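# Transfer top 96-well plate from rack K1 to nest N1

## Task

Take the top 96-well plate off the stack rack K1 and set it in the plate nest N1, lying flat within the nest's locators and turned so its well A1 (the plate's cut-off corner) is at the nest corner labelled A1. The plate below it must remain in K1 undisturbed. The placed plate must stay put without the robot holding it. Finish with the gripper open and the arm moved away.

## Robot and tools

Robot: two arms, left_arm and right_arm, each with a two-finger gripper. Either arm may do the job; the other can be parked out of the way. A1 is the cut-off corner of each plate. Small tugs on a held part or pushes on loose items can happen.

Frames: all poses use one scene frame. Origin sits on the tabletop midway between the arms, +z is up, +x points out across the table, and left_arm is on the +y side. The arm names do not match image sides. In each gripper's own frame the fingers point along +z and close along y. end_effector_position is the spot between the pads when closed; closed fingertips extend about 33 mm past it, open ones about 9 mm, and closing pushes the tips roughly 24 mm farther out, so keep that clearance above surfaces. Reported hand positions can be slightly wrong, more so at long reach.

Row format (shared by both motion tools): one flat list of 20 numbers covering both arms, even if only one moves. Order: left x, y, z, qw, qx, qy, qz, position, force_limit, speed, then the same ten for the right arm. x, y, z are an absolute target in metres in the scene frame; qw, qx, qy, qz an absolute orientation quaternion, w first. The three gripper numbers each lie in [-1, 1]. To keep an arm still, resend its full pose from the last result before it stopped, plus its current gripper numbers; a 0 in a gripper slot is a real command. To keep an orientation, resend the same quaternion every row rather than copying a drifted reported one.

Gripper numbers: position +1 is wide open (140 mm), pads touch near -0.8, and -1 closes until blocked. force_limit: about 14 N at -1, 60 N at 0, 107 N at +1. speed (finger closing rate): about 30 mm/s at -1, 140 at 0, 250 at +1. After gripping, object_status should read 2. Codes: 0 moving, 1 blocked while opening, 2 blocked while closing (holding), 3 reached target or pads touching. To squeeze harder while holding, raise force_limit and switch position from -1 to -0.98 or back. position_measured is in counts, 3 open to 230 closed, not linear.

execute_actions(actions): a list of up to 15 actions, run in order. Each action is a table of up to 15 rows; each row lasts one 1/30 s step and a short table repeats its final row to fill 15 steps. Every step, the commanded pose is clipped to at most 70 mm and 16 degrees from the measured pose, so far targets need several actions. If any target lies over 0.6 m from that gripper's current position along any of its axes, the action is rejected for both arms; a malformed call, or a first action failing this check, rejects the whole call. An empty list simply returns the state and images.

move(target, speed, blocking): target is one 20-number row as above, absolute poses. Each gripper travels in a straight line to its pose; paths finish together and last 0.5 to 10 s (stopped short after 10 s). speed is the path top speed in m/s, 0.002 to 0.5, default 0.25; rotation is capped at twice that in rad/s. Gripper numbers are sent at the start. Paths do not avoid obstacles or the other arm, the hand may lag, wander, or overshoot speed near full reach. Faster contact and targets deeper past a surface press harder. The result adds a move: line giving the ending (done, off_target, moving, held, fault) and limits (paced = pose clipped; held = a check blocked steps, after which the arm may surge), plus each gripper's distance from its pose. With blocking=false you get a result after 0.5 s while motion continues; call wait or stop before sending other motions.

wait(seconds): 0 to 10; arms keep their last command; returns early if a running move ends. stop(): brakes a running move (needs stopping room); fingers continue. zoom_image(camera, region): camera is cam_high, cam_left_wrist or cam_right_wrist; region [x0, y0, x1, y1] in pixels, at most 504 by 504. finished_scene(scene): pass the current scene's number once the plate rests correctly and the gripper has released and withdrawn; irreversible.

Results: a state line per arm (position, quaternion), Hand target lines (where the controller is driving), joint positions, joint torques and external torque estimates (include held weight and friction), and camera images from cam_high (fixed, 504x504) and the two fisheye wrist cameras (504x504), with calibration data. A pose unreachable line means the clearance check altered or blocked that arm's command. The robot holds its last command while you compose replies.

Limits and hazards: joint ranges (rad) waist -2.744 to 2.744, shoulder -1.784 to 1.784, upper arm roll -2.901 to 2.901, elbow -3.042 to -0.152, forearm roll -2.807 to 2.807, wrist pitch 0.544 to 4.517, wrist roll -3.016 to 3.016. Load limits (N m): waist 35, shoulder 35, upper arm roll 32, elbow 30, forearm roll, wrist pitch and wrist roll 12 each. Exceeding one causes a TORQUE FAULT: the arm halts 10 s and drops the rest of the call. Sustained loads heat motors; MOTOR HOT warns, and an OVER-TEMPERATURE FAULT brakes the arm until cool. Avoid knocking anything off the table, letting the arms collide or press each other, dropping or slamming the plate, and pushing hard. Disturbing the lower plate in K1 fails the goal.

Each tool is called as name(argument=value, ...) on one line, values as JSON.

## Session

execute_actions(actions=[])

Scene clock: 0.00 s.
left_arm: end_effector_position=(+0.4912, +0.3129, +0.4140) position_measured=3 object_status=3 end_effector_quat_wxyz=(+0.008, +0.883, -0.469, -0.004) | right_arm: end_effector_position=(+0.3146, -0.7896, +0.1537) position_measured=3 object_status=3 end_effector_quat_wxyz=(+0.163, +0.404, +0.619, +0.654)
Joint positions: left_arm=[ 0.016 -0.002 -0.005 -1.568 -0.013  1.555 -0.789] | right_arm=[-1.226  0.856 -0.122 -1.536  1.088  1.182  0.933]
Joint velocities: left_arm=[ 0.001 -0.     0.     0.     0.     0.001  0.001] | right_arm=[ 0.     0.001 -0.001  0.    -0.001  0.001  0.   ]
Joint torques (N m, as the joint torque sensors report them, + toward a larger angle): no reading
External joint torques (N m, as the arm's controller estimates them; a push from outside toward a larger angle lowers the number): no reading
Hand target (left_arm): +0.491, +0.313, +0.414; +0.008, +0.883, -0.469, -0.004
Hand target (right_arm): +0.315, -0.790, +0.154; +0.163, +0.404, +0.619, +0.654
camera_calibration (this result's frames):
cam_right_wrist: T_world_to_cam=[[0.210114, -0.0874402, 0.973759, -0.28032], [0.410653, -0.895981, -0.169065, -0.801906], [0.887252, 0.4354, -0.15235, 0.277396], [0, 0, 0, 1]] pos_world=[0.142085, -0.863782, 0.179651]

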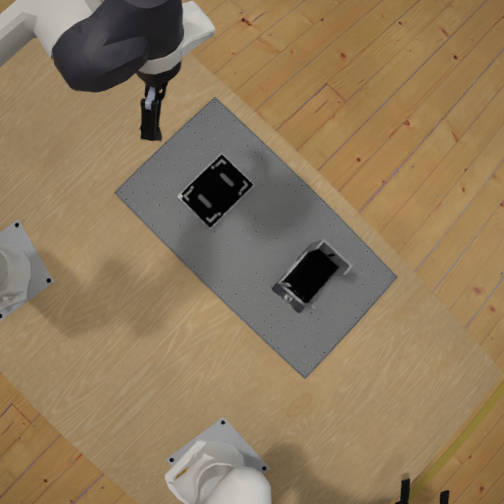

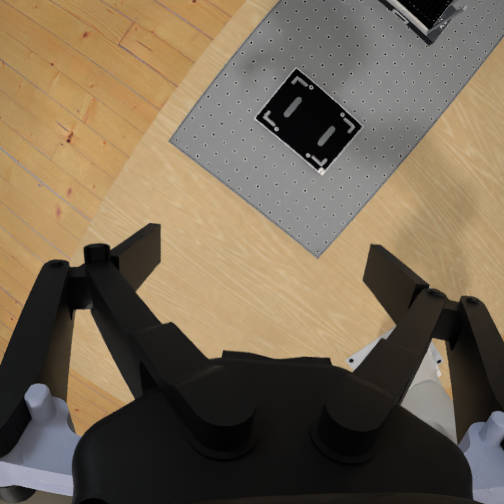

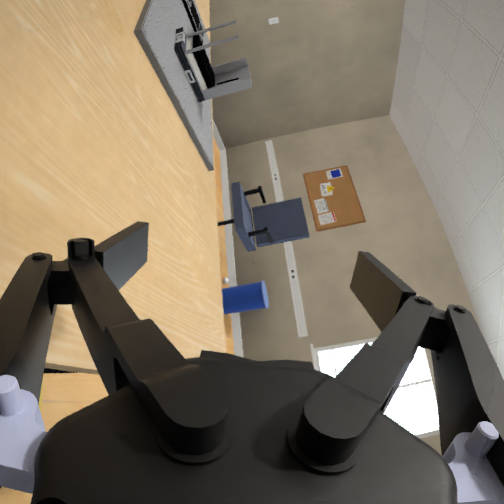

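zoom_image(camera="cam_high", region=[260,230,360,330])

zoom_image(camera="cam_high", region=[165,140,265,240])

zoom_image(camera="cam_right_wrist", region=[150,0,270,120])

Region (260, 230, 360, 330) of cam_high's 504x504 image, scaled by 5.040, with more detail than that image has.

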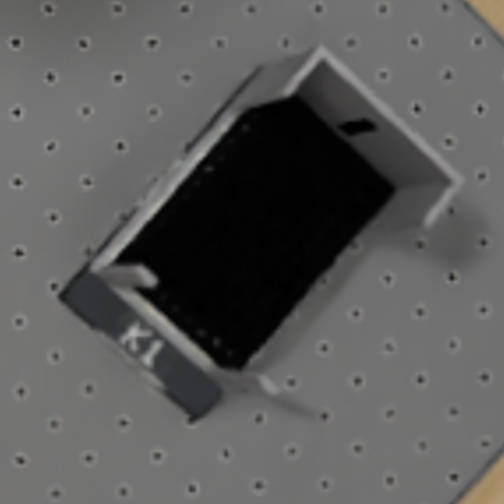

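Region (165, 140, 265, 240) of cam_high's 504x504 image, scaled by 5.040, with more detail than that image has.

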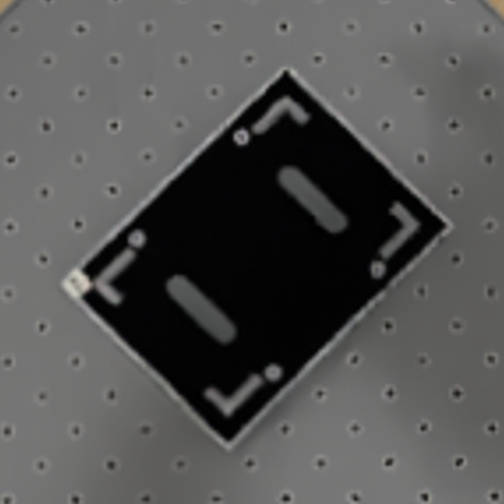

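Region (150, 0, 270, 120) of cam_right_wrist's 504x504 image, scaled by 4.200, with more detail than that image has.

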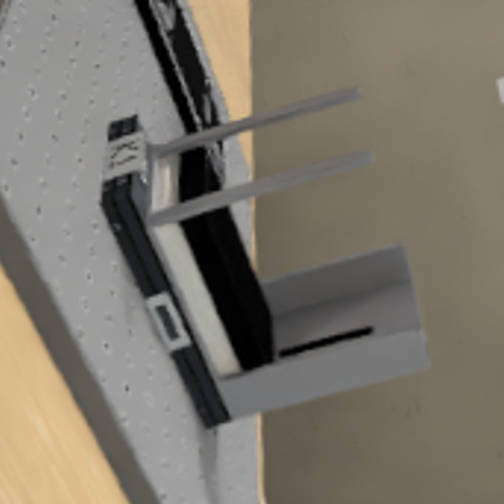

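move(target=[0.3,0.65,0.4,0,0.97,-0.24,0,1,0,0,0.45,-0.45,0.3,0,1,0.026,0,1,0,0], speed=0.35)

move(target=[0.3,0.65,0.4,0,0.97,-0.24,0,1,0,0,0.505,-0.155,0.2,0,1,0.026,0,0.7,0,0], speed=0.3)

zoom_image(camera="cam_right_wrist", region=[150,90,370,310])

Scene clock: 16.93 s.
left_arm: end_effector_position=(+0.2994, +0.6450, +0.4003) position_measured=3 object_status=3 end_effector_quat_wxyz=(+0.002, +0.972, -0.237, +0.005) | right_arm: end_effector_position=(+0.4487, -0.4439, +0.2983) position_measured=3 object_status=3 end_effector_quat_wxyz=(-0.050, +0.965, +0.258, -0.012)
Joint positions: left_arm=[ 0.3   -0.496  0.361 -2.067  0.161  1.604 -0.682] | right_arm=[-2.338 -1.779  0.725 -1.913  1.472  0.607  2.992]
Joint velocities: left_arm=[ 0.001  0.001  0.    -0.002 -0.002  0.001  0.   ] | right_arm=[-0.019  0.    -0.005  0.017  0.007 -0.032  0.001]
Joint torques (N m, as the joint torque sensors report them, + toward a larger angle): left_arm=[ -0.57 -13.81  -5.46  22.19   1.27   2.7    0.41] | right_arm=[ -0.58  36.81 -22.93  -3.53   1.46   1.94   0.42]
External joint torques (N m, as the arm's controller estimates them; a push from outside toward a larger angle lowers the number): left_arm=[-0.6  -1.88  0.16 -1.2   0.46  0.17  0.41] | right_arm=[-0.67 -0.08 -1.42  0.32  0.92 -0.24  0.43]
Hand target (left_arm): +0.299, +0.646, +0.400; +0.001, +0.971, -0.239, +0.005
Hand target (right_arm): +0.449, -0.442, +0.298; -0.052, +0.965, +0.256, -0.012
Off the commanded pose (left_arm): 0.005 m, 1 deg.
Off the commanded pose (right_arm): 0.006 m, 28 deg; orientation clipped at the last step of the last action.
joint sent to its limit (right arm) — the command would take joint 2 (shoulder) past its lower limit and joint 7 (wrist roll) past its upper limit, so those joints were sent only as far as their limits.
move: off_target (left_arm, right_arm); limits=paced
camera_calibration (this result's frames):
cam_left_wrist: T_world_to_cam=[[-0.393733, -0.91921, 0.00521694, 0.713948], [-0.878369, 0.3779, 0.292675, -0.0924665], [-0.271001, 0.110653, -0.956198, 0.582813], [0, 0, 0, 1]] pos_world=[0.357828, 0.626721, 0.580623]
cam_right_wrist: T_world_to_cam=[[0.602139, -0.791494, -0.104722, -0.58585], [-0.747401, -0.604936, 0.27467, -0.00632685], [-0.280749, -0.0871201, -0.955819, 0.561804], [0, 0, 0, 1]] pos_world=[0.50576, -0.418579, 0.477369]

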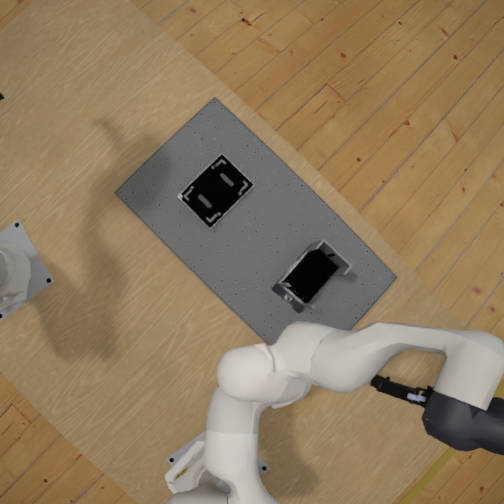

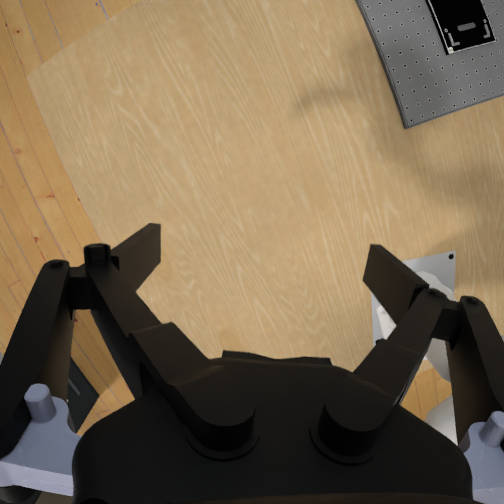

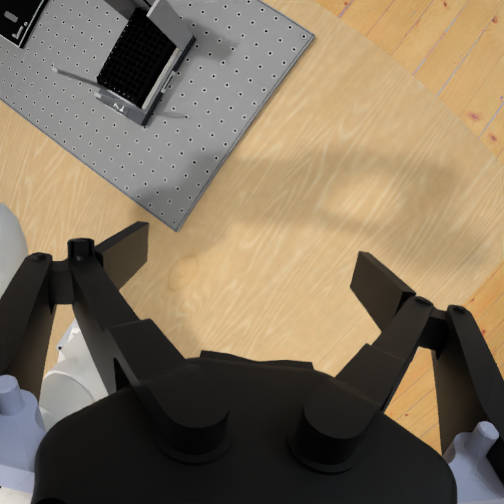

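Scene clock: 23.10 s.
left_arm: end_effector_position=(+0.3009, +0.6488, +0.4003) position_measured=3 object_status=3 end_effector_quat_wxyz=(-0.000, +0.971, -0.238, +0.002) | right_arm: end_effector_position=(+0.4977, -0.1380, +0.2062) position_measured=41 object_status=3 end_effector_quat_wxyz=(-0.189, +0.870, +0.264, +0.370)
Joint positions: left_arm=[ 0.3   -0.484  0.364 -2.057  0.165  1.603 -0.675] | right_arm=[-0.47  -0.421  0.918 -2.635  1.794  2.541  2.992]
Joint velocities: left_arm=[ 0.001  0.002 -0.001  0.001  0.     0.     0.   ] | right_arm=[ 0.569  0.217 -0.317 -0.003  0.188  0.535 -0.002]
Joint torques (N m, as the joint torque sensors report them, + toward a larger angle): left_arm=[ -0.43 -12.53  -5.3   23.44   1.33   2.13   0.39] | right_arm=[ 0.97 -7.57 -9.12 18.75  0.54  1.89  0.41]
External joint torques (N m, as the arm's controller estimates them; a push from outside toward a larger angle lowers the number): left_arm=[-0.41 -0.17  0.32 -0.03  0.51 -0.39  0.39] | right_arm=[ 1.83  1.44 -1.15 -1.72  1.    0.81  0.4 ]
Hand target (left_arm): +0.300, +0.650, +0.400; +0.000, +0.971, -0.240, +0.000
Hand target (right_arm): +0.502, -0.153, +0.205; -0.167, +0.880, +0.239, +0.375
Off the commanded pose (left_arm): 0.002 m, 0 deg.
Off the commanded pose (right_arm): 0.020 m, 57 deg; orientation clipped at the last step of the last action.
joint sent to its limit (right arm) — the command would take joint 7 (wrist roll) past its upper limit, so that joint was sent only as far as its limit.
move: moving (right_arm; no rest 5 s after the path's end); limits=paced
camera_calibration (this result's frames):
cam_left_wrist: T_world_to_cam=[[-0.396296, -0.918118, 0.00296675, 0.719042], [-0.875867, 0.379024, 0.298662, -0.0964598], [-0.275331, 0.11576, -0.954354, 0.580035], [0, 0, 0, 1]] pos_world=[0.360169, 0.629581, 0.580235]
cam_right_wrist: T_world_to_cam=[[0.671356, -0.739996, -0.0410684, -0.423341], [-0.641925, -0.552899, -0.531258, 0.361533], [0.370422, 0.383026, -0.846214, 0.232298], [0, 0, 0, 1]] pos_world=[0.430241, -0.202356, 0.371255]

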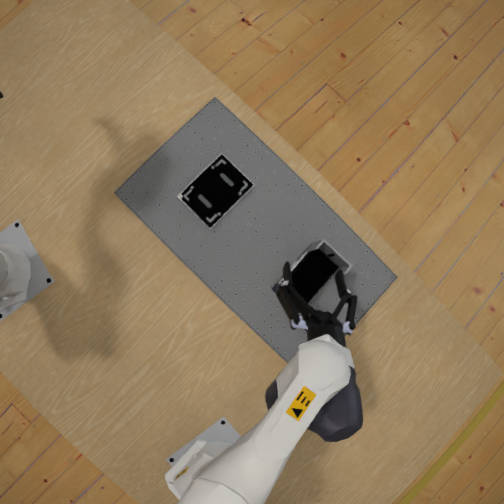

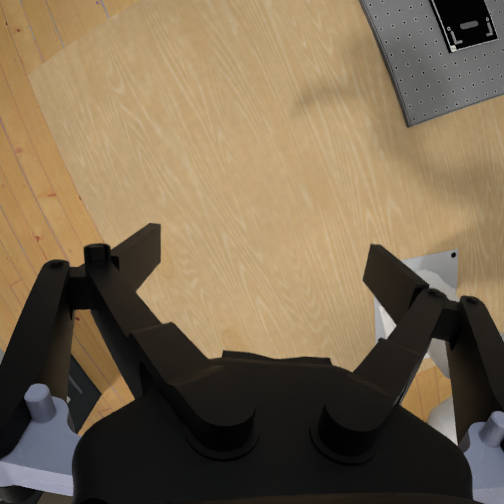

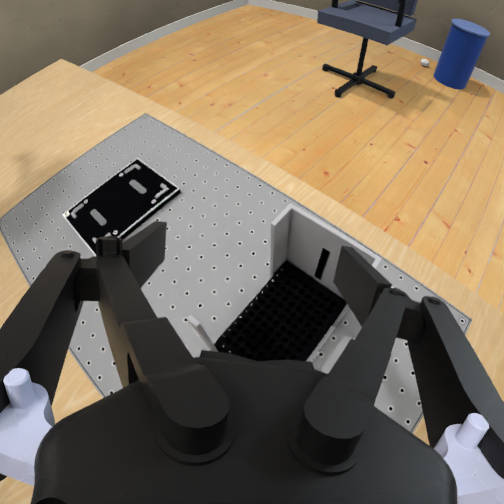

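Region (150, 90, 370, 310) of cam_right_wrist's 504x504 image, scaled by 2.291, with more detail than that image has.

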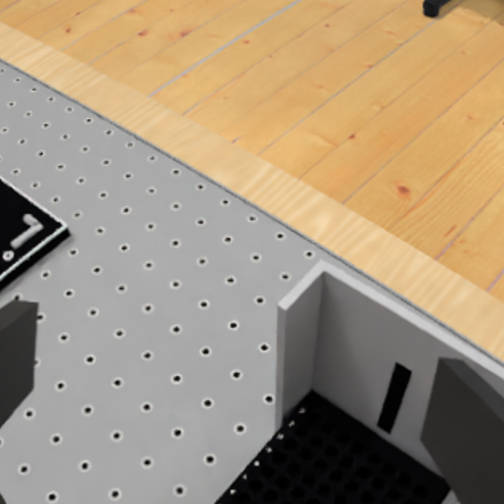

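move(target=[0.3,0.65,0.4,0,0.97,-0.24,0,1,0,0,0.505,-0.155,0.3,0,0.26,0.966,0,0.7,0,0], speed=0.3)

Scene clock: 31.07 s.
left_arm: end_effector_position=(+0.3009, +0.6488, +0.4003) position_measured=3 object_status=3 end_effector_quat_wxyz=(-0.000, +0.971, -0.238, +0.002) | right_arm: end_effector_position=(+0.5042, -0.1542, +0.2986) position_measured=41 object_status=3 end_effector_quat_wxyz=(-0.007, +0.267, +0.964, +0.008)
Joint positions: left_arm=[ 0.3   -0.484  0.364 -2.057  0.165  1.603 -0.675] | right_arm=[-0.444  0.009  0.929 -1.857  0.014  1.86   2.462]
Joint velocities: left_arm=[ 0.001  0.     0.     0.    -0.001 -0.    -0.001] | right_arm=[-0.001 -0.001  0.     0.002 -0.001 -0.004 -0.029]
Joint torques (N m, as the joint torque sensors report them, + toward a larger angle): left_arm=[ -0.48 -12.39  -5.11  23.57   1.33   2.17   0.4 ] | right_arm=[  1.19 -17.93   1.67  25.57  -0.23   2.11  -0.25]
External joint torques (N m, as the arm's controller estimates them; a push from outside toward a larger angle lowers the number): left_arm=[-0.52  0.04  0.44  0.07  0.51 -0.36  0.4 ] | right_arm=[ 1.12  0.96  1.36  1.12 -1.11 -0.31 -0.25]
Hand target (left_arm): +0.300, +0.650, +0.400; -0.000, +0.971, -0.240, +0.000
Hand target (right_arm): +0.503, -0.154, +0.299; -0.007, +0.256, +0.967, +0.006
Off the commanded pose (left_arm): 0.002 m, 0 deg.
Off the commanded pose (right_arm): 0.002 m, 1 deg.
move: done
camera_calibration (this result's frames):
cam_left_wrist: T_world_to_cam=[[-0.39628, -0.918125, 0.0029563, 0.719068], [-0.875866, 0.379002, 0.298692, -0.0964704], [-0.275357, 0.115776, -0.954345, 0.580044], [0, 0, 0, 1]] pos_world=[0.360176, 0.629601, 0.580251]
cam_right_wrist: T_world_to_cam=[[0.401761, 0.915694, 0.00958786, -0.0598111], [0.879245, -0.388654, 0.275457, -0.576703], [0.255961, -0.102238, -0.961265, 0.331553], [0, 0, 0, 1]] pos_world=[0.446228, -0.135471, 0.478141]

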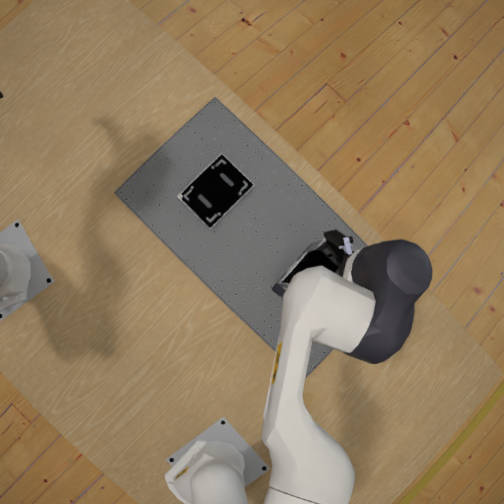

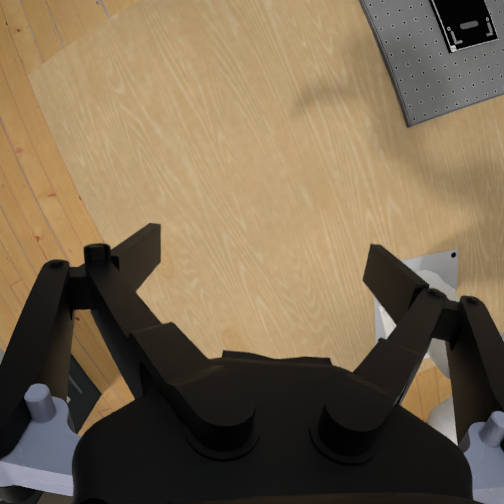

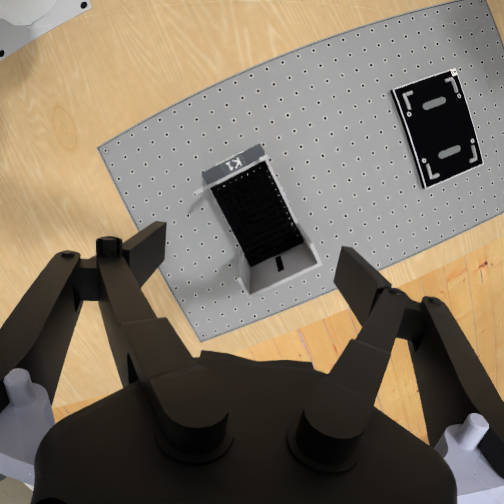

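move(target=[0.3,0.65,0.4,0,0.97,-0.24,0,1,0,0,0.511,-0.152,0.19,0,-0.026,1,0,0.7,0,0], speed=0.25)

zoom_image(camera="cam_right_wrist", region=[150,110,370,330])

Scene clock: 39.57 s.
left_arm: end_effector_position=(+0.3009, +0.6488, +0.4003) position_measured=3 object_status=3 end_effector_quat_wxyz=(-0.000, +0.971, -0.238, +0.002) | right_arm: end_effector_position=(+0.5112, -0.1518, +0.1896) position_measured=41 object_status=3 end_effector_quat_wxyz=(-0.003, -0.015, +1.000, +0.000)
Joint positions: left_arm=[ 0.3   -0.483  0.364 -2.057  0.165  1.603 -0.675] | right_arm=[-0.457  0.176  0.986 -2.019 -0.168  2.106  2.021]
Joint velocities: left_arm=[-0.     0.002 -0.     0.001  0.001  0.    -0.001] | right_arm=[ 0.001  0.     0.    -0.002 -0.001  0.005 -0.03 ]
Joint torques (N m, as the joint torque sensors report them, + toward a larger angle): left_arm=[ -0.33 -12.5   -5.29  23.56   1.28   2.18   0.41] | right_arm=[ -0.67 -22.04   6.15  21.75   0.15   3.04  -0.27]
External joint torques (N m, as the arm's controller estimates them; a push from outside toward a larger angle lowers the number): left_arm=[-0.26 -0.19  0.39  0.1   0.46 -0.35  0.41] | right_arm=[-0.7  -0.41  1.41 -1.34 -0.58  0.66 -0.27]
Hand target (left_arm): +0.300, +0.650, +0.400; -0.000, +0.971, -0.240, +0.000
Hand target (right_arm): +0.512, -0.152, +0.190; -0.001, -0.024, +1.000, -0.001
Off the commanded pose (left_arm): 0.001 m, 0 deg.
Off the commanded pose (right_arm): 0.000 m, 1 deg.
move: done
camera_calibration (this result's frames):
cam_left_wrist: T_world_to_cam=[[-0.396271, -0.918129, 0.00294587, 0.719093], [-0.875859, 0.378986, 0.298732, -0.0964888], [-0.275391, 0.115799, -0.954332, 0.580047], [0, 0, 0, 1]] pos_world=[0.360185, 0.629619, 0.580264]
cam_right_wrist: T_world_to_cam=[[-0.155827, 0.98778, -0.00299974, 0.234669], [0.946329, 0.150157, 0.286207, -0.506476], [0.28316, 0.0417601, -0.958163, 0.232615], [0, 0, 0, 1]] pos_world=[0.449994, -0.165465, 0.368544]

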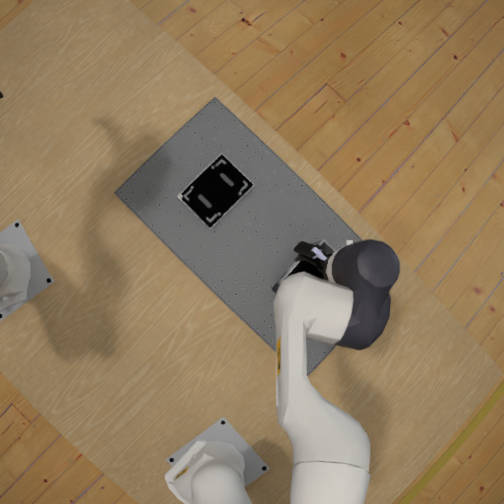

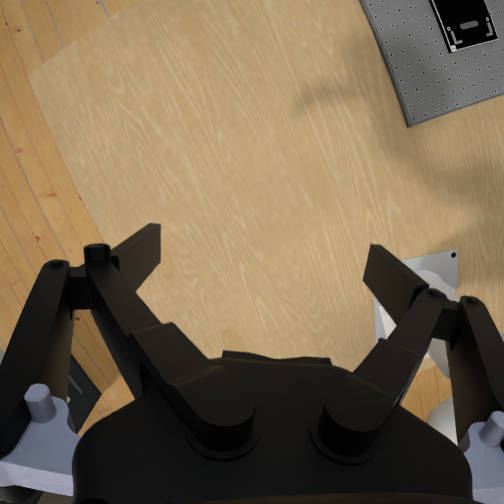

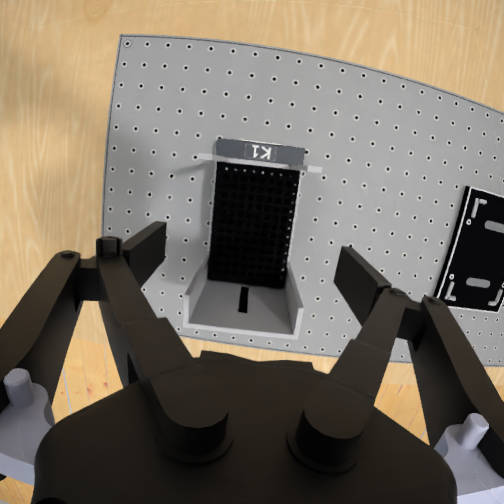

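Region (150, 110, 370, 330) of cam_right_wrist's 504x504 image, scaled by 2.291, with more detail than that image has.

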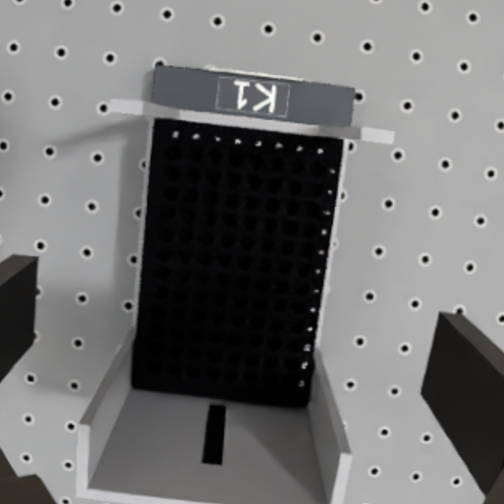

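move(target=[0.3,0.65,0.4,0,0.97,-0.24,0,1,0,0,0.517,-0.154,0.085,0,-0.028,1,0,0.55,0,0], speed=0.08)

zoom_image(camera="cam_right_wrist", region=[150,130,370,350])

Scene clock: 45.73 s.
left_arm: end_effector_position=(+0.3009, +0.6489, +0.4003) position_measured=3 object_status=3 end_effector_quat_wxyz=(-0.000, +0.971, -0.238, +0.002) | right_arm: end_effector_position=(+0.5168, -0.1553, +0.0841) position_measured=59 object_status=3 end_effector_quat_wxyz=(-0.003, -0.031, +1.000, -0.001)
Joint positions: left_arm=[ 0.3   -0.483  0.364 -2.057  0.165  1.603 -0.675] | right_arm=[-0.328  0.377  0.841 -2.093 -0.379  2.308  2.12 ]
Joint velocities: left_arm=[ 0.    -0.001 -0.    -0.001 -0.    -0.001 -0.   ] | right_arm=[ 0.01  -0.001 -0.011  0.001 -0.002  0.012  0.017]
Joint torques (N m, as the joint torque sensors report them, + toward a larger angle): left_arm=[ -0.39 -12.39  -4.95  23.42   1.28   2.17   0.35] | right_arm=[  1.52 -29.42   8.11  20.01  -0.3    3.03   0.52]
External joint torques (N m, as the arm's controller estimates them; a push from outside toward a larger angle lowers the number): left_arm=[-0.42  0.    0.61 -0.02  0.46 -0.34  0.35] | right_arm=[ 1.59 -0.29 -0.77 -0.49 -0.93  0.63  0.52]
Hand target (left_arm): +0.300, +0.650, +0.400; -0.000, +0.971, -0.240, +0.000
Hand target (right_arm): +0.518, -0.155, +0.084; -0.000, -0.026, +1.000, -0.001
Off the commanded pose (left_arm): 0.001 m, 0 deg.
Off the commanded pose (right_arm): 0.002 m, 0 deg.
move: done
camera_calibration (this result's frames):
cam_left_wrist: T_world_to_cam=[[-0.396265, -0.918132, 0.00294189, 0.719105], [-0.875854, 0.378975, 0.29876, -0.0965023], [-0.275416, 0.115811, -0.954324, 0.580048], [0, 0, 0, 1]] pos_world=[0.360189, 0.629629, 0.580269]
cam_right_wrist: T_world_to_cam=[[-0.186879, 0.982375, -0.00408704, 0.253879], [0.941373, 0.180265, 0.285168, -0.473682], [0.280879, 0.0494444, -0.958469, 0.132481], [0, 0, 0, 1]] pos_world=[0.456145, -0.170566, 0.263095]

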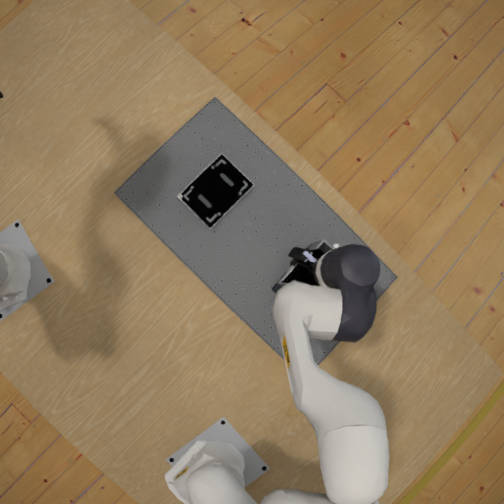

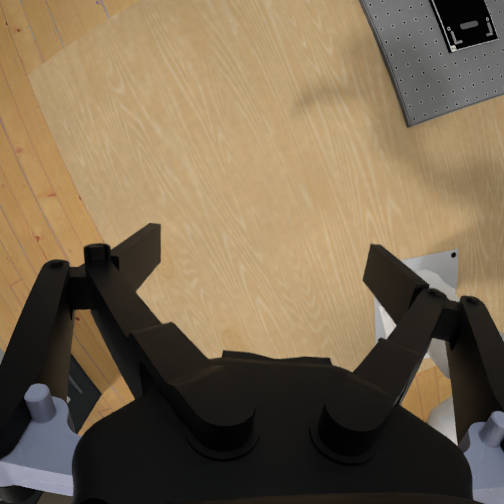

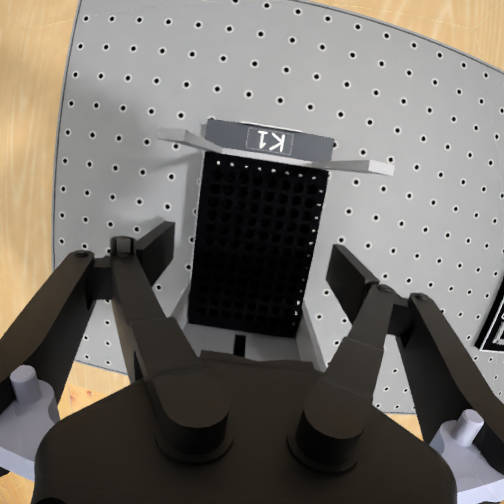

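Region (150, 130, 370, 350) of cam_right_wrist's 504x504 image, scaled by 2.291, with more detail than that image has.

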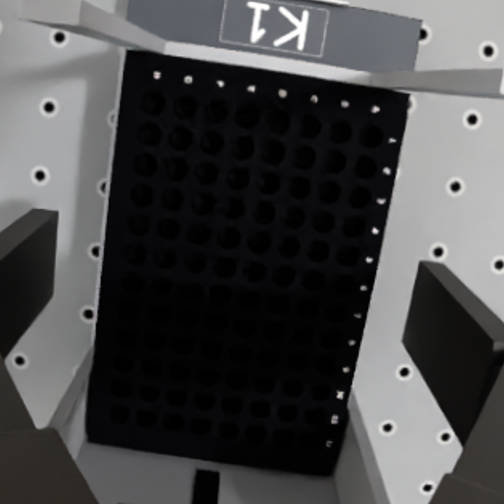

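execute_actions(actions=[[[0.3,0.65,0.4,0,0.97,-0.24,0,1,0,0,0.517,-0.1535,0.079,0,-0.024,1,0,0.45,0.2,-0.8]],[[0.3,0.65,0.4,0,0.97,-0.24,0,1,0,0,0.517,-0.1535,0.079,0,-0.024,1,0,-1,0.2,-0.8]],[[0.3,0.65,0.4,0,0.97,-0.24,0,1,0,0,0.517,-0.1535,0.079,0,-0.024,1,0,-1,0.2,-0.8]]])

move(target=[0.3,0.65,0.4,0,0.97,-0.24,0,1,0,0,0.517,-0.1535,0.115,0,-0.024,1,0,-1,0.2,-0.8], speed=0.03)

zoom_image(camera="cam_right_wrist", region=[150,110,390,350])

Scene clock: 53.73 s.
left_arm: end_effector_position=(+0.3009, +0.6489, +0.4003) position_measured=3 object_status=3 end_effector_quat_wxyz=(-0.000, +0.971, -0.238, +0.002) | right_arm: end_effector_position=(+0.5176, -0.1536, +0.0808) position_measured=110 object_status=2 end_effector_quat_wxyz=(+0.000, -0.027, +1.000, +0.000)
Joint positions: left_arm=[ 0.3   -0.483  0.364 -2.057  0.165  1.603 -0.675] | right_arm=[-0.316  0.38   0.829 -2.098 -0.384  2.324  2.134]
Joint velocities: left_arm=[-0.     0.001 -0.     0.002  0.001  0.001  0.001] | right_arm=[ 0.002 -0.001  0.    -0.001  0.     0.     0.   ]
Joint torques (N m, as the joint torque sensors report them, + toward a larger angle): left_arm=[ -0.27 -12.49  -5.09  23.67   1.31   2.21   0.42] | right_arm=[  1.31 -27.13   7.99  19.56   0.     3.05   0.38]
External joint torques (N m, as the arm's controller estimates them; a push from outside toward a larger angle lowers the number): left_arm=[-0.25 -0.15  0.52  0.19  0.49 -0.33  0.42] | right_arm=[ 1.15  2.2  -1.02 -0.75 -0.62  0.64  0.38]
External joint torques at the end of the 1st action: left_arm=[-0.42 -0.06  0.7   0.25  0.47 -0.34  0.41] | right_arm=[ 1.47  0.09 -0.71 -1.14 -0.88  0.64  0.39]
External joint torques at the end of the 2nd action: left_arm=[-0.53 -0.02  0.19 -0.03  0.46 -0.38  0.41] | right_arm=[ 1.12  1.5  -1.08 -0.86 -0.59  0.62  0.45]
Hand target (left_arm): +0.300, +0.650, +0.400; -0.000, +0.971, -0.240, +0.000
Hand target (right_arm): +0.517, -0.154, +0.079; -0.000, -0.024, +1.000, +0.000
Off the commanded pose (left_arm): 0.001 m, 0 deg.
Off the commanded pose (right_arm): 0.002 m, 0 deg.
camera_calibration (this result's frames):
cam_left_wrist: T_world_to_cam=[[-0.396254, -0.918136, 0.00293327, 0.719121], [-0.875853, 0.37896, 0.298781, -0.0965101], [-0.275433, 0.115824, -0.954317, 0.580049], [0, 0, 0, 1]] pos_world=[0.360191, 0.629641, 0.580276]
cam_right_wrist: T_world_to_cam=[[-0.178557, 0.983922, -0.00374288, 0.248347], [0.940918, 0.171863, 0.291783, -0.47541], [0.287735, 0.0485782, -0.956477, 0.12512], [0, 0, 0, 1]] pos_world=[0.455664, -0.168727, 0.259321]

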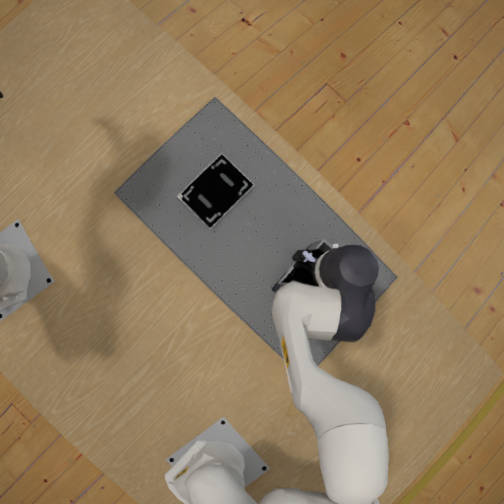

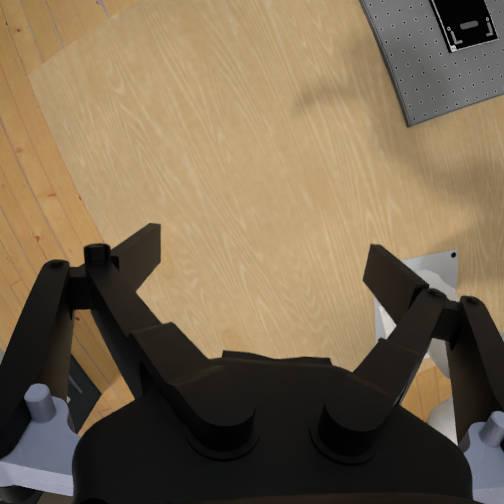

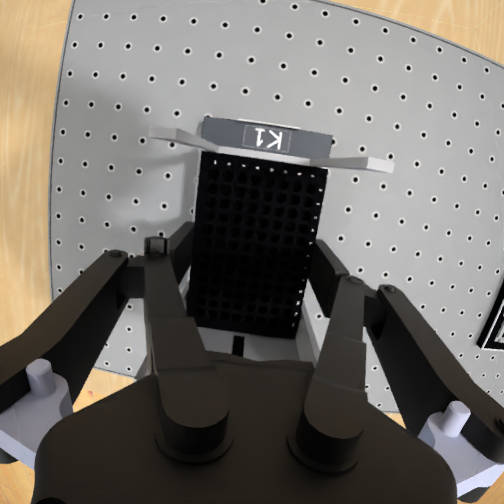

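Scene clock: 55.17 s.
left_arm: end_effector_position=(+0.3009, +0.6489, +0.4003) position_measured=3 object_status=3 end_effector_quat_wxyz=(-0.000, +0.971, -0.238, +0.002) | right_arm: end_effector_position=(+0.5167, -0.1530, +0.1140) position_measured=110 object_status=2 end_effector_quat_wxyz=(+0.001, -0.021, +1.000, -0.000)
Joint positions: left_arm=[ 0.3   -0.483  0.364 -2.057  0.165  1.603 -0.675] | right_arm=[-0.363  0.317  0.887 -2.084 -0.321  2.264  2.106]
Joint velocities: left_arm=[ 0.     0.    -0.001  0.    -0.     0.    -0.   ] | right_arm=[-0.012 -0.001  0.007  0.001  0.001 -0.008 -0.011]
Joint torques (N m, as the joint torque sensors report them, + toward a larger angle): left_arm=[ -0.16 -12.48  -5.21  23.54   1.3    2.18   0.41] | right_arm=[ -1.57 -27.1    9.76  22.92   1.61   2.21  -0.31]
External joint torques (N m, as the arm's controller estimates them; a push from outside toward a larger angle lowers the number): left_arm=[-0.09 -0.07  0.48  0.04  0.49 -0.35  0.41] | right_arm=[-1.54 -0.19  2.    1.61  0.96 -0.2  -0.31]
Hand target (left_arm): +0.300, +0.650, +0.400; -0.000, +0.971, -0.240, +0.000
Hand target (right_arm): +0.517, -0.153, +0.115; +0.000, -0.024, +1.000, +0.000
Off the commanded pose (left_arm): 0.001 m, 0 deg.
Off the commanded pose (right_arm): 0.001 m, 0 deg.
move: done
camera_calibration (this result's frames):
cam_left_wrist: T_world_to_cam=[[-0.396253, -0.918137, 0.00293244, 0.719122], [-0.875854, 0.378959, 0.298782, -0.0965099], [-0.275434, 0.115825, -0.954317, 0.580049], [0, 0, 0, 1]] pos_world=[0.360191, 0.629642, 0.580277]
cam_right_wrist: T_world_to_cam=[[-0.168013, 0.985773, -0.00490009, 0.242648], [0.942312, 0.162062, 0.292889, -0.486714], [0.289516, 0.0445918, -0.956134, 0.155581], [0, 0, 0, 1]] pos_world=[0.454361, -0.167256, 0.292498]

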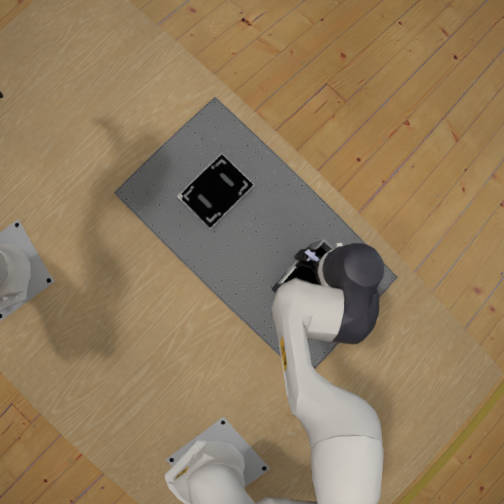

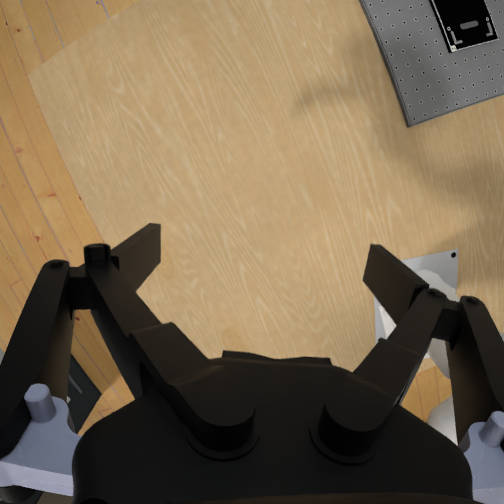

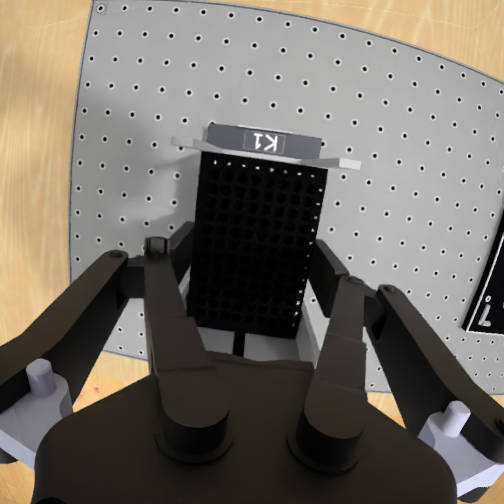

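Region (150, 110, 390, 350) of cam_right_wrist's 504x504 image, scaled by 2.100, with more detail than that image has.

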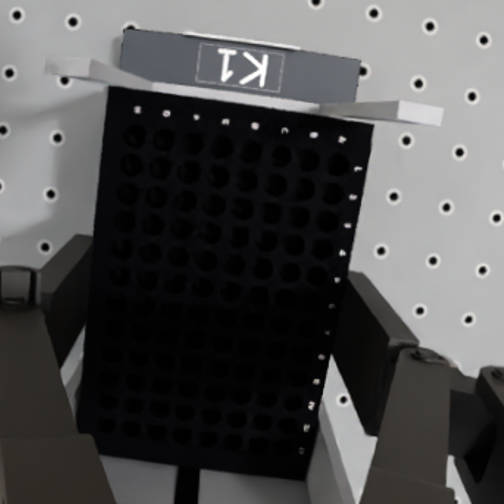

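move(target=[0.3,0.65,0.4,0,0.97,-0.24,0,1,0,0,0.517,-0.1535,0.215,0,-0.026,1,0,-1,0.2,-0.8], speed=0.06)

move(target=[0.3,0.65,0.4,0,0.97,-0.24,0,1,0,0,0.51,0.0,0.215,0,-0.01,1,0,-1,0.2,-0.8], speed=0.15)

move(target=[0.3,0.65,0.4,0,0.97,-0.24,0,1,0,0,0.503,0.16,0.095,0,0,1,0,-1,0.2,-0.8], speed=0.12)

zoom_image(camera="cam_right_wrist", region=[150,110,390,350])

Scene clock: 62.57 s.
left_arm: end_effector_position=(+0.3009, +0.6489, +0.4003) position_measured=3 object_status=3 end_effector_quat_wxyz=(-0.000, +0.971, -0.238, +0.002) | right_arm: end_effector_position=(+0.5167, -0.1527, +0.2147) position_measured=110 object_status=2 end_effector_quat_wxyz=(+0.002, -0.023, +1.000, +0.000)
Joint positions: left_arm=[ 0.3   -0.483  0.364 -2.057  0.165  1.603 -0.675] | right_arm=[-0.46   0.147  0.985 -1.976 -0.14   2.057  1.981]
Joint velocities: left_arm=[ 0.    -0.001  0.     0.001 -0.001  0.    -0.001] | right_arm=[-0.001  0.     0.     0.002  0.003 -0.011 -0.019]
Joint torques (N m, as the joint torque sensors report them, + toward a larger angle): left_arm=[ -0.56 -12.68  -4.79  23.63   1.29   2.2    0.42] | right_arm=[ -0.84 -21.99   6.02  24.8    1.74   2.24  -0.33]
External joint torques (N m, as the arm's controller estimates them; a push from outside toward a larger angle lowers the number): left_arm=[-0.55 -0.19  0.84  0.08  0.47 -0.33  0.42] | right_arm=[-0.76 -0.82  2.12  1.12  1.   -0.19 -0.33]
Hand target (left_arm): +0.300, +0.650, +0.400; -0.000, +0.971, -0.240, +0.000
Hand target (right_arm): +0.516, -0.153, +0.216; +0.000, -0.028, +1.000, +0.001
Off the commanded pose (left_arm): 0.001 m, 0 deg.
Off the commanded pose (right_arm): 0.001 m, 0 deg.
move: done
camera_calibration (this result's frames):
cam_left_wrist: T_world_to_cam=[[-0.396246, -0.91814, 0.00292697, 0.719132], [-0.875854, 0.378949, 0.298794, -0.0965134], [-0.275443, 0.115832, -0.954313, 0.58005], [0, 0, 0, 1]] pos_world=[0.360192, 0.629649, 0.580282]
cam_right_wrist: T_world_to_cam=[[-0.17148, 0.985178, -0.00428378, 0.244436], [0.941269, 0.165118, 0.294532, -0.515611], [0.290874, 0.0464743, -0.955632, 0.25131], [0, 0, 0, 1]] pos_world=[0.454145, -0.167356, 0.393071]

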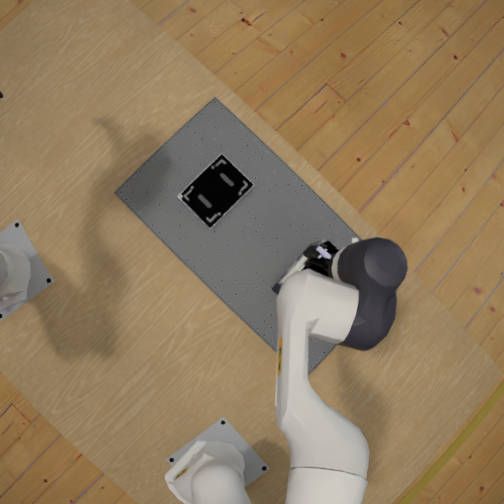

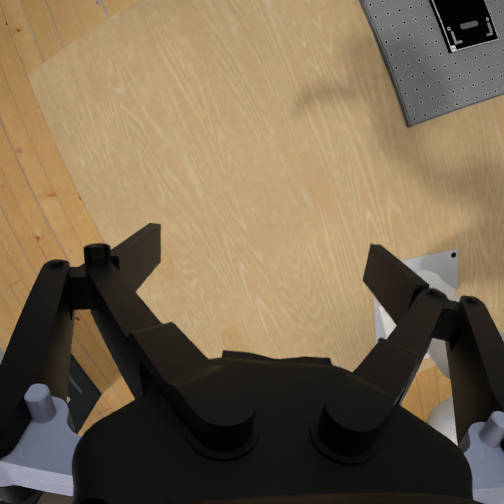

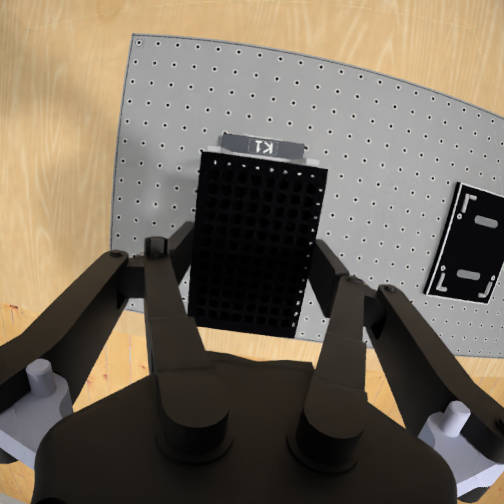

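Scene clock: 64.33 s.
left_arm: end_effector_position=(+0.3009, +0.6489, +0.4003) position_measured=3 object_status=3 end_effector_quat_wxyz=(-0.000, +0.971, -0.238, +0.002) | right_arm: end_effector_position=(+0.5079, -0.0000, +0.2139) position_measured=110 object_status=2 end_effector_quat_wxyz=(-0.003, -0.017, +1.000, +0.002)
Joint positions: left_arm=[ 0.3   -0.483  0.364 -2.057  0.165  1.603 -0.675] | right_arm=[-0.017  0.395  0.851 -1.704 -0.311  1.952  2.32 ]
Joint velocities: left_arm=[-0.     0.     0.     0.001 -0.001 -0.001  0.001] | right_arm=[ 0.008 -0.001 -0.008 -0.     0.    -0.007  0.027]
Joint torques (N m, as the joint torque sensors report them, + toward a larger angle): left_arm=[ -0.19 -12.35  -5.18  23.71   1.27   2.18   0.4 ] | right_arm=[  1.3  -33.23  10.08  24.24   0.81   2.2    0.42]
External joint torques (N m, as the arm's controller estimates them; a push from outside toward a larger angle lowers the number): left_arm=[-0.2   0.04  0.4   0.24  0.44 -0.34  0.4 ] | right_arm=[ 1.49 -0.12  0.72  1.17  0.01 -0.21  0.42]
Hand target (left_arm): +0.300, +0.650, +0.400; -0.000, +0.971, -0.240, +0.000
Hand target (right_arm): +0.508, -0.000, +0.214; -0.003, -0.009, +1.000, +0.000
Off the commanded pose (left_arm): 0.001 m, 0 deg.
Off the commanded pose (right_arm): 0.002 m, 1 deg.
move: done
camera_calibration (this result's frames):
cam_left_wrist: T_world_to_cam=[[-0.396244, -0.91814, 0.00292544, 0.719134], [-0.875854, 0.378947, 0.298796, -0.0965141], [-0.275445, 0.115834, -0.954313, 0.58005], [0, 0, 0, 1]] pos_world=[0.360192, 0.62965, 0.580283]
cam_right_wrist: T_world_to_cam=[[-0.159902, 0.987133, 0.0000086803, 0.0856846], [0.945948, 0.153228, 0.285838, -0.532791], [0.282158, 0.0457142, -0.958278, 0.251], [0, 0, 0, 1]] pos_world=[0.446872, -0.0144178, 0.392819]

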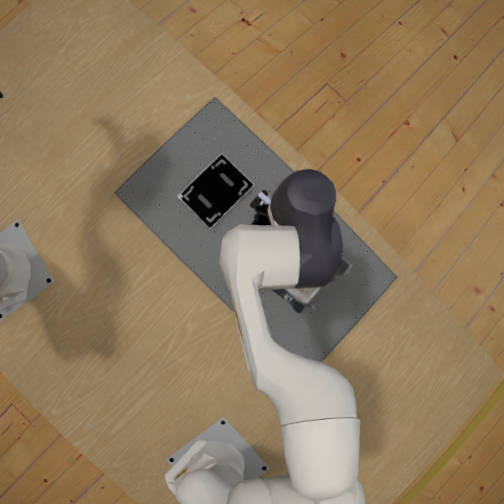

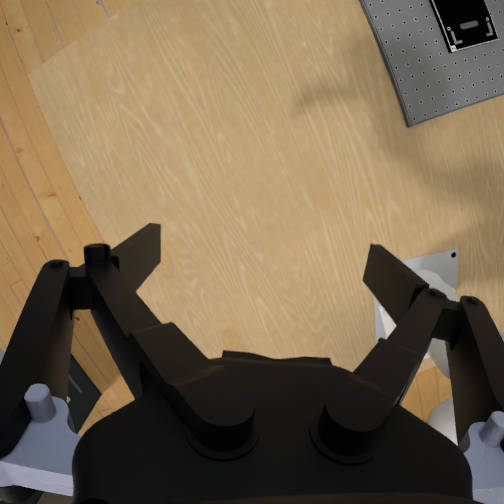

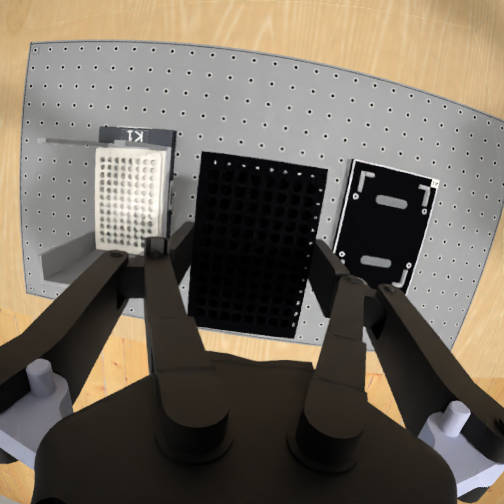

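Scene clock: 66.60 s.
left_arm: end_effector_position=(+0.3009, +0.6489, +0.4003) position_measured=3 object_status=3 end_effector_quat_wxyz=(-0.000, +0.971, -0.238, +0.002) | right_arm: end_effector_position=(+0.5023, +0.1589, +0.0933) position_measured=110 object_status=2 end_effector_quat_wxyz=(-0.002, -0.004, +1.000, -0.000)
Joint positions: left_arm=[ 0.3   -0.483  0.364 -2.057  0.165  1.603 -0.675] | right_arm=[ 0.466  0.813  0.627 -1.329 -0.483  1.987  2.572]
Joint velocities: left_arm=[-0.    -0.     0.001  0.001  0.001 -0.     0.   ] | right_arm=[ 0.003  0.003 -0.003  0.     0.001 -0.002  0.014]
Joint torques (N m, as the joint torque sensors report them, + toward a larger angle): left_arm=[ -0.58 -12.23  -5.11  23.65   1.31   2.19   0.38] | right_arm=[  1.99 -49.26  12.65  22.58   1.01   2.19   0.48]
External joint torques (N m, as the arm's controller estimates them; a push from outside toward a larger angle lowers the number): left_arm=[-0.63  0.34  0.46  0.04  0.48 -0.35  0.38] | right_arm=[ 2.05 -0.4  -0.35  1.27  0.2  -0.2   0.48]
Hand target (left_arm): +0.300, +0.650, +0.400; -0.000, +0.971, -0.240, +0.000
Hand target (right_arm): +0.502, +0.159, +0.094; -0.002, +0.001, +1.000, -0.001
Off the commanded pose (left_arm): 0.001 m, 0 deg.
Off the commanded pose (right_arm): 0.002 m, 1 deg.
move: done
camera_calibration (this result's frames):
cam_left_wrist: T_world_to_cam=[[-0.396243, -0.918141, 0.00292419, 0.719136], [-0.875855, 0.378945, 0.298796, -0.096514], [-0.275445, 0.115835, -0.954312, 0.58005], [0, 0, 0, 1]] pos_world=[0.360192, 0.629652, 0.580284]
cam_right_wrist: T_world_to_cam=[[-0.134497, 0.990906, -0.00407548, -0.0851143], [0.948925, 0.129981, 0.287484, -0.515352], [0.285399, 0.0347984, -0.957777, 0.129834], [0, 0, 0, 1]] pos_world=[0.440528, 0.146808, 0.272161]

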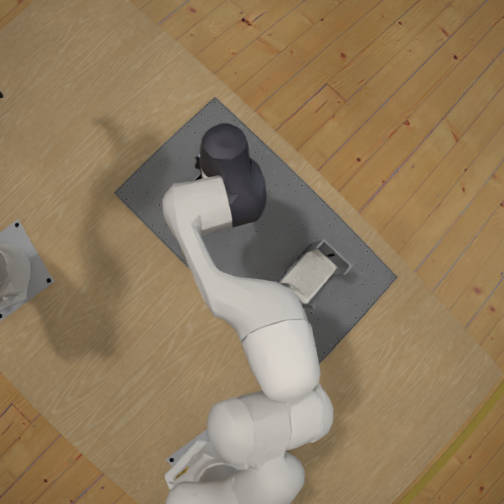

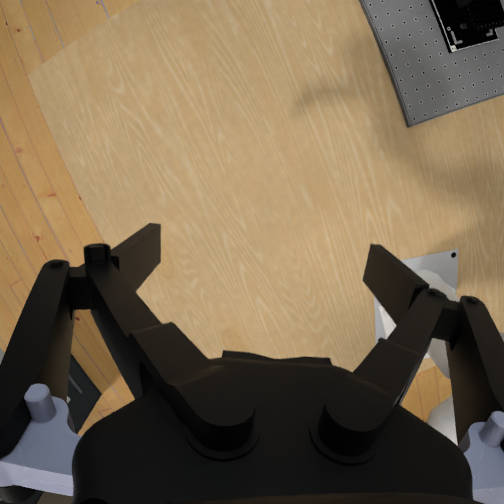

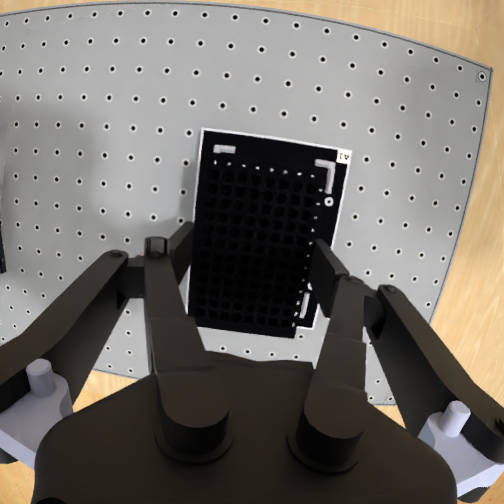

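Region (150, 110, 390, 350) of cam_right_wrist's 504x504 image, scaled by 2.100, with more detail than that image has.

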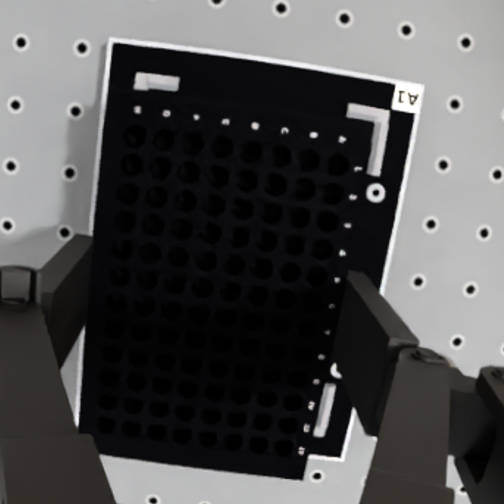

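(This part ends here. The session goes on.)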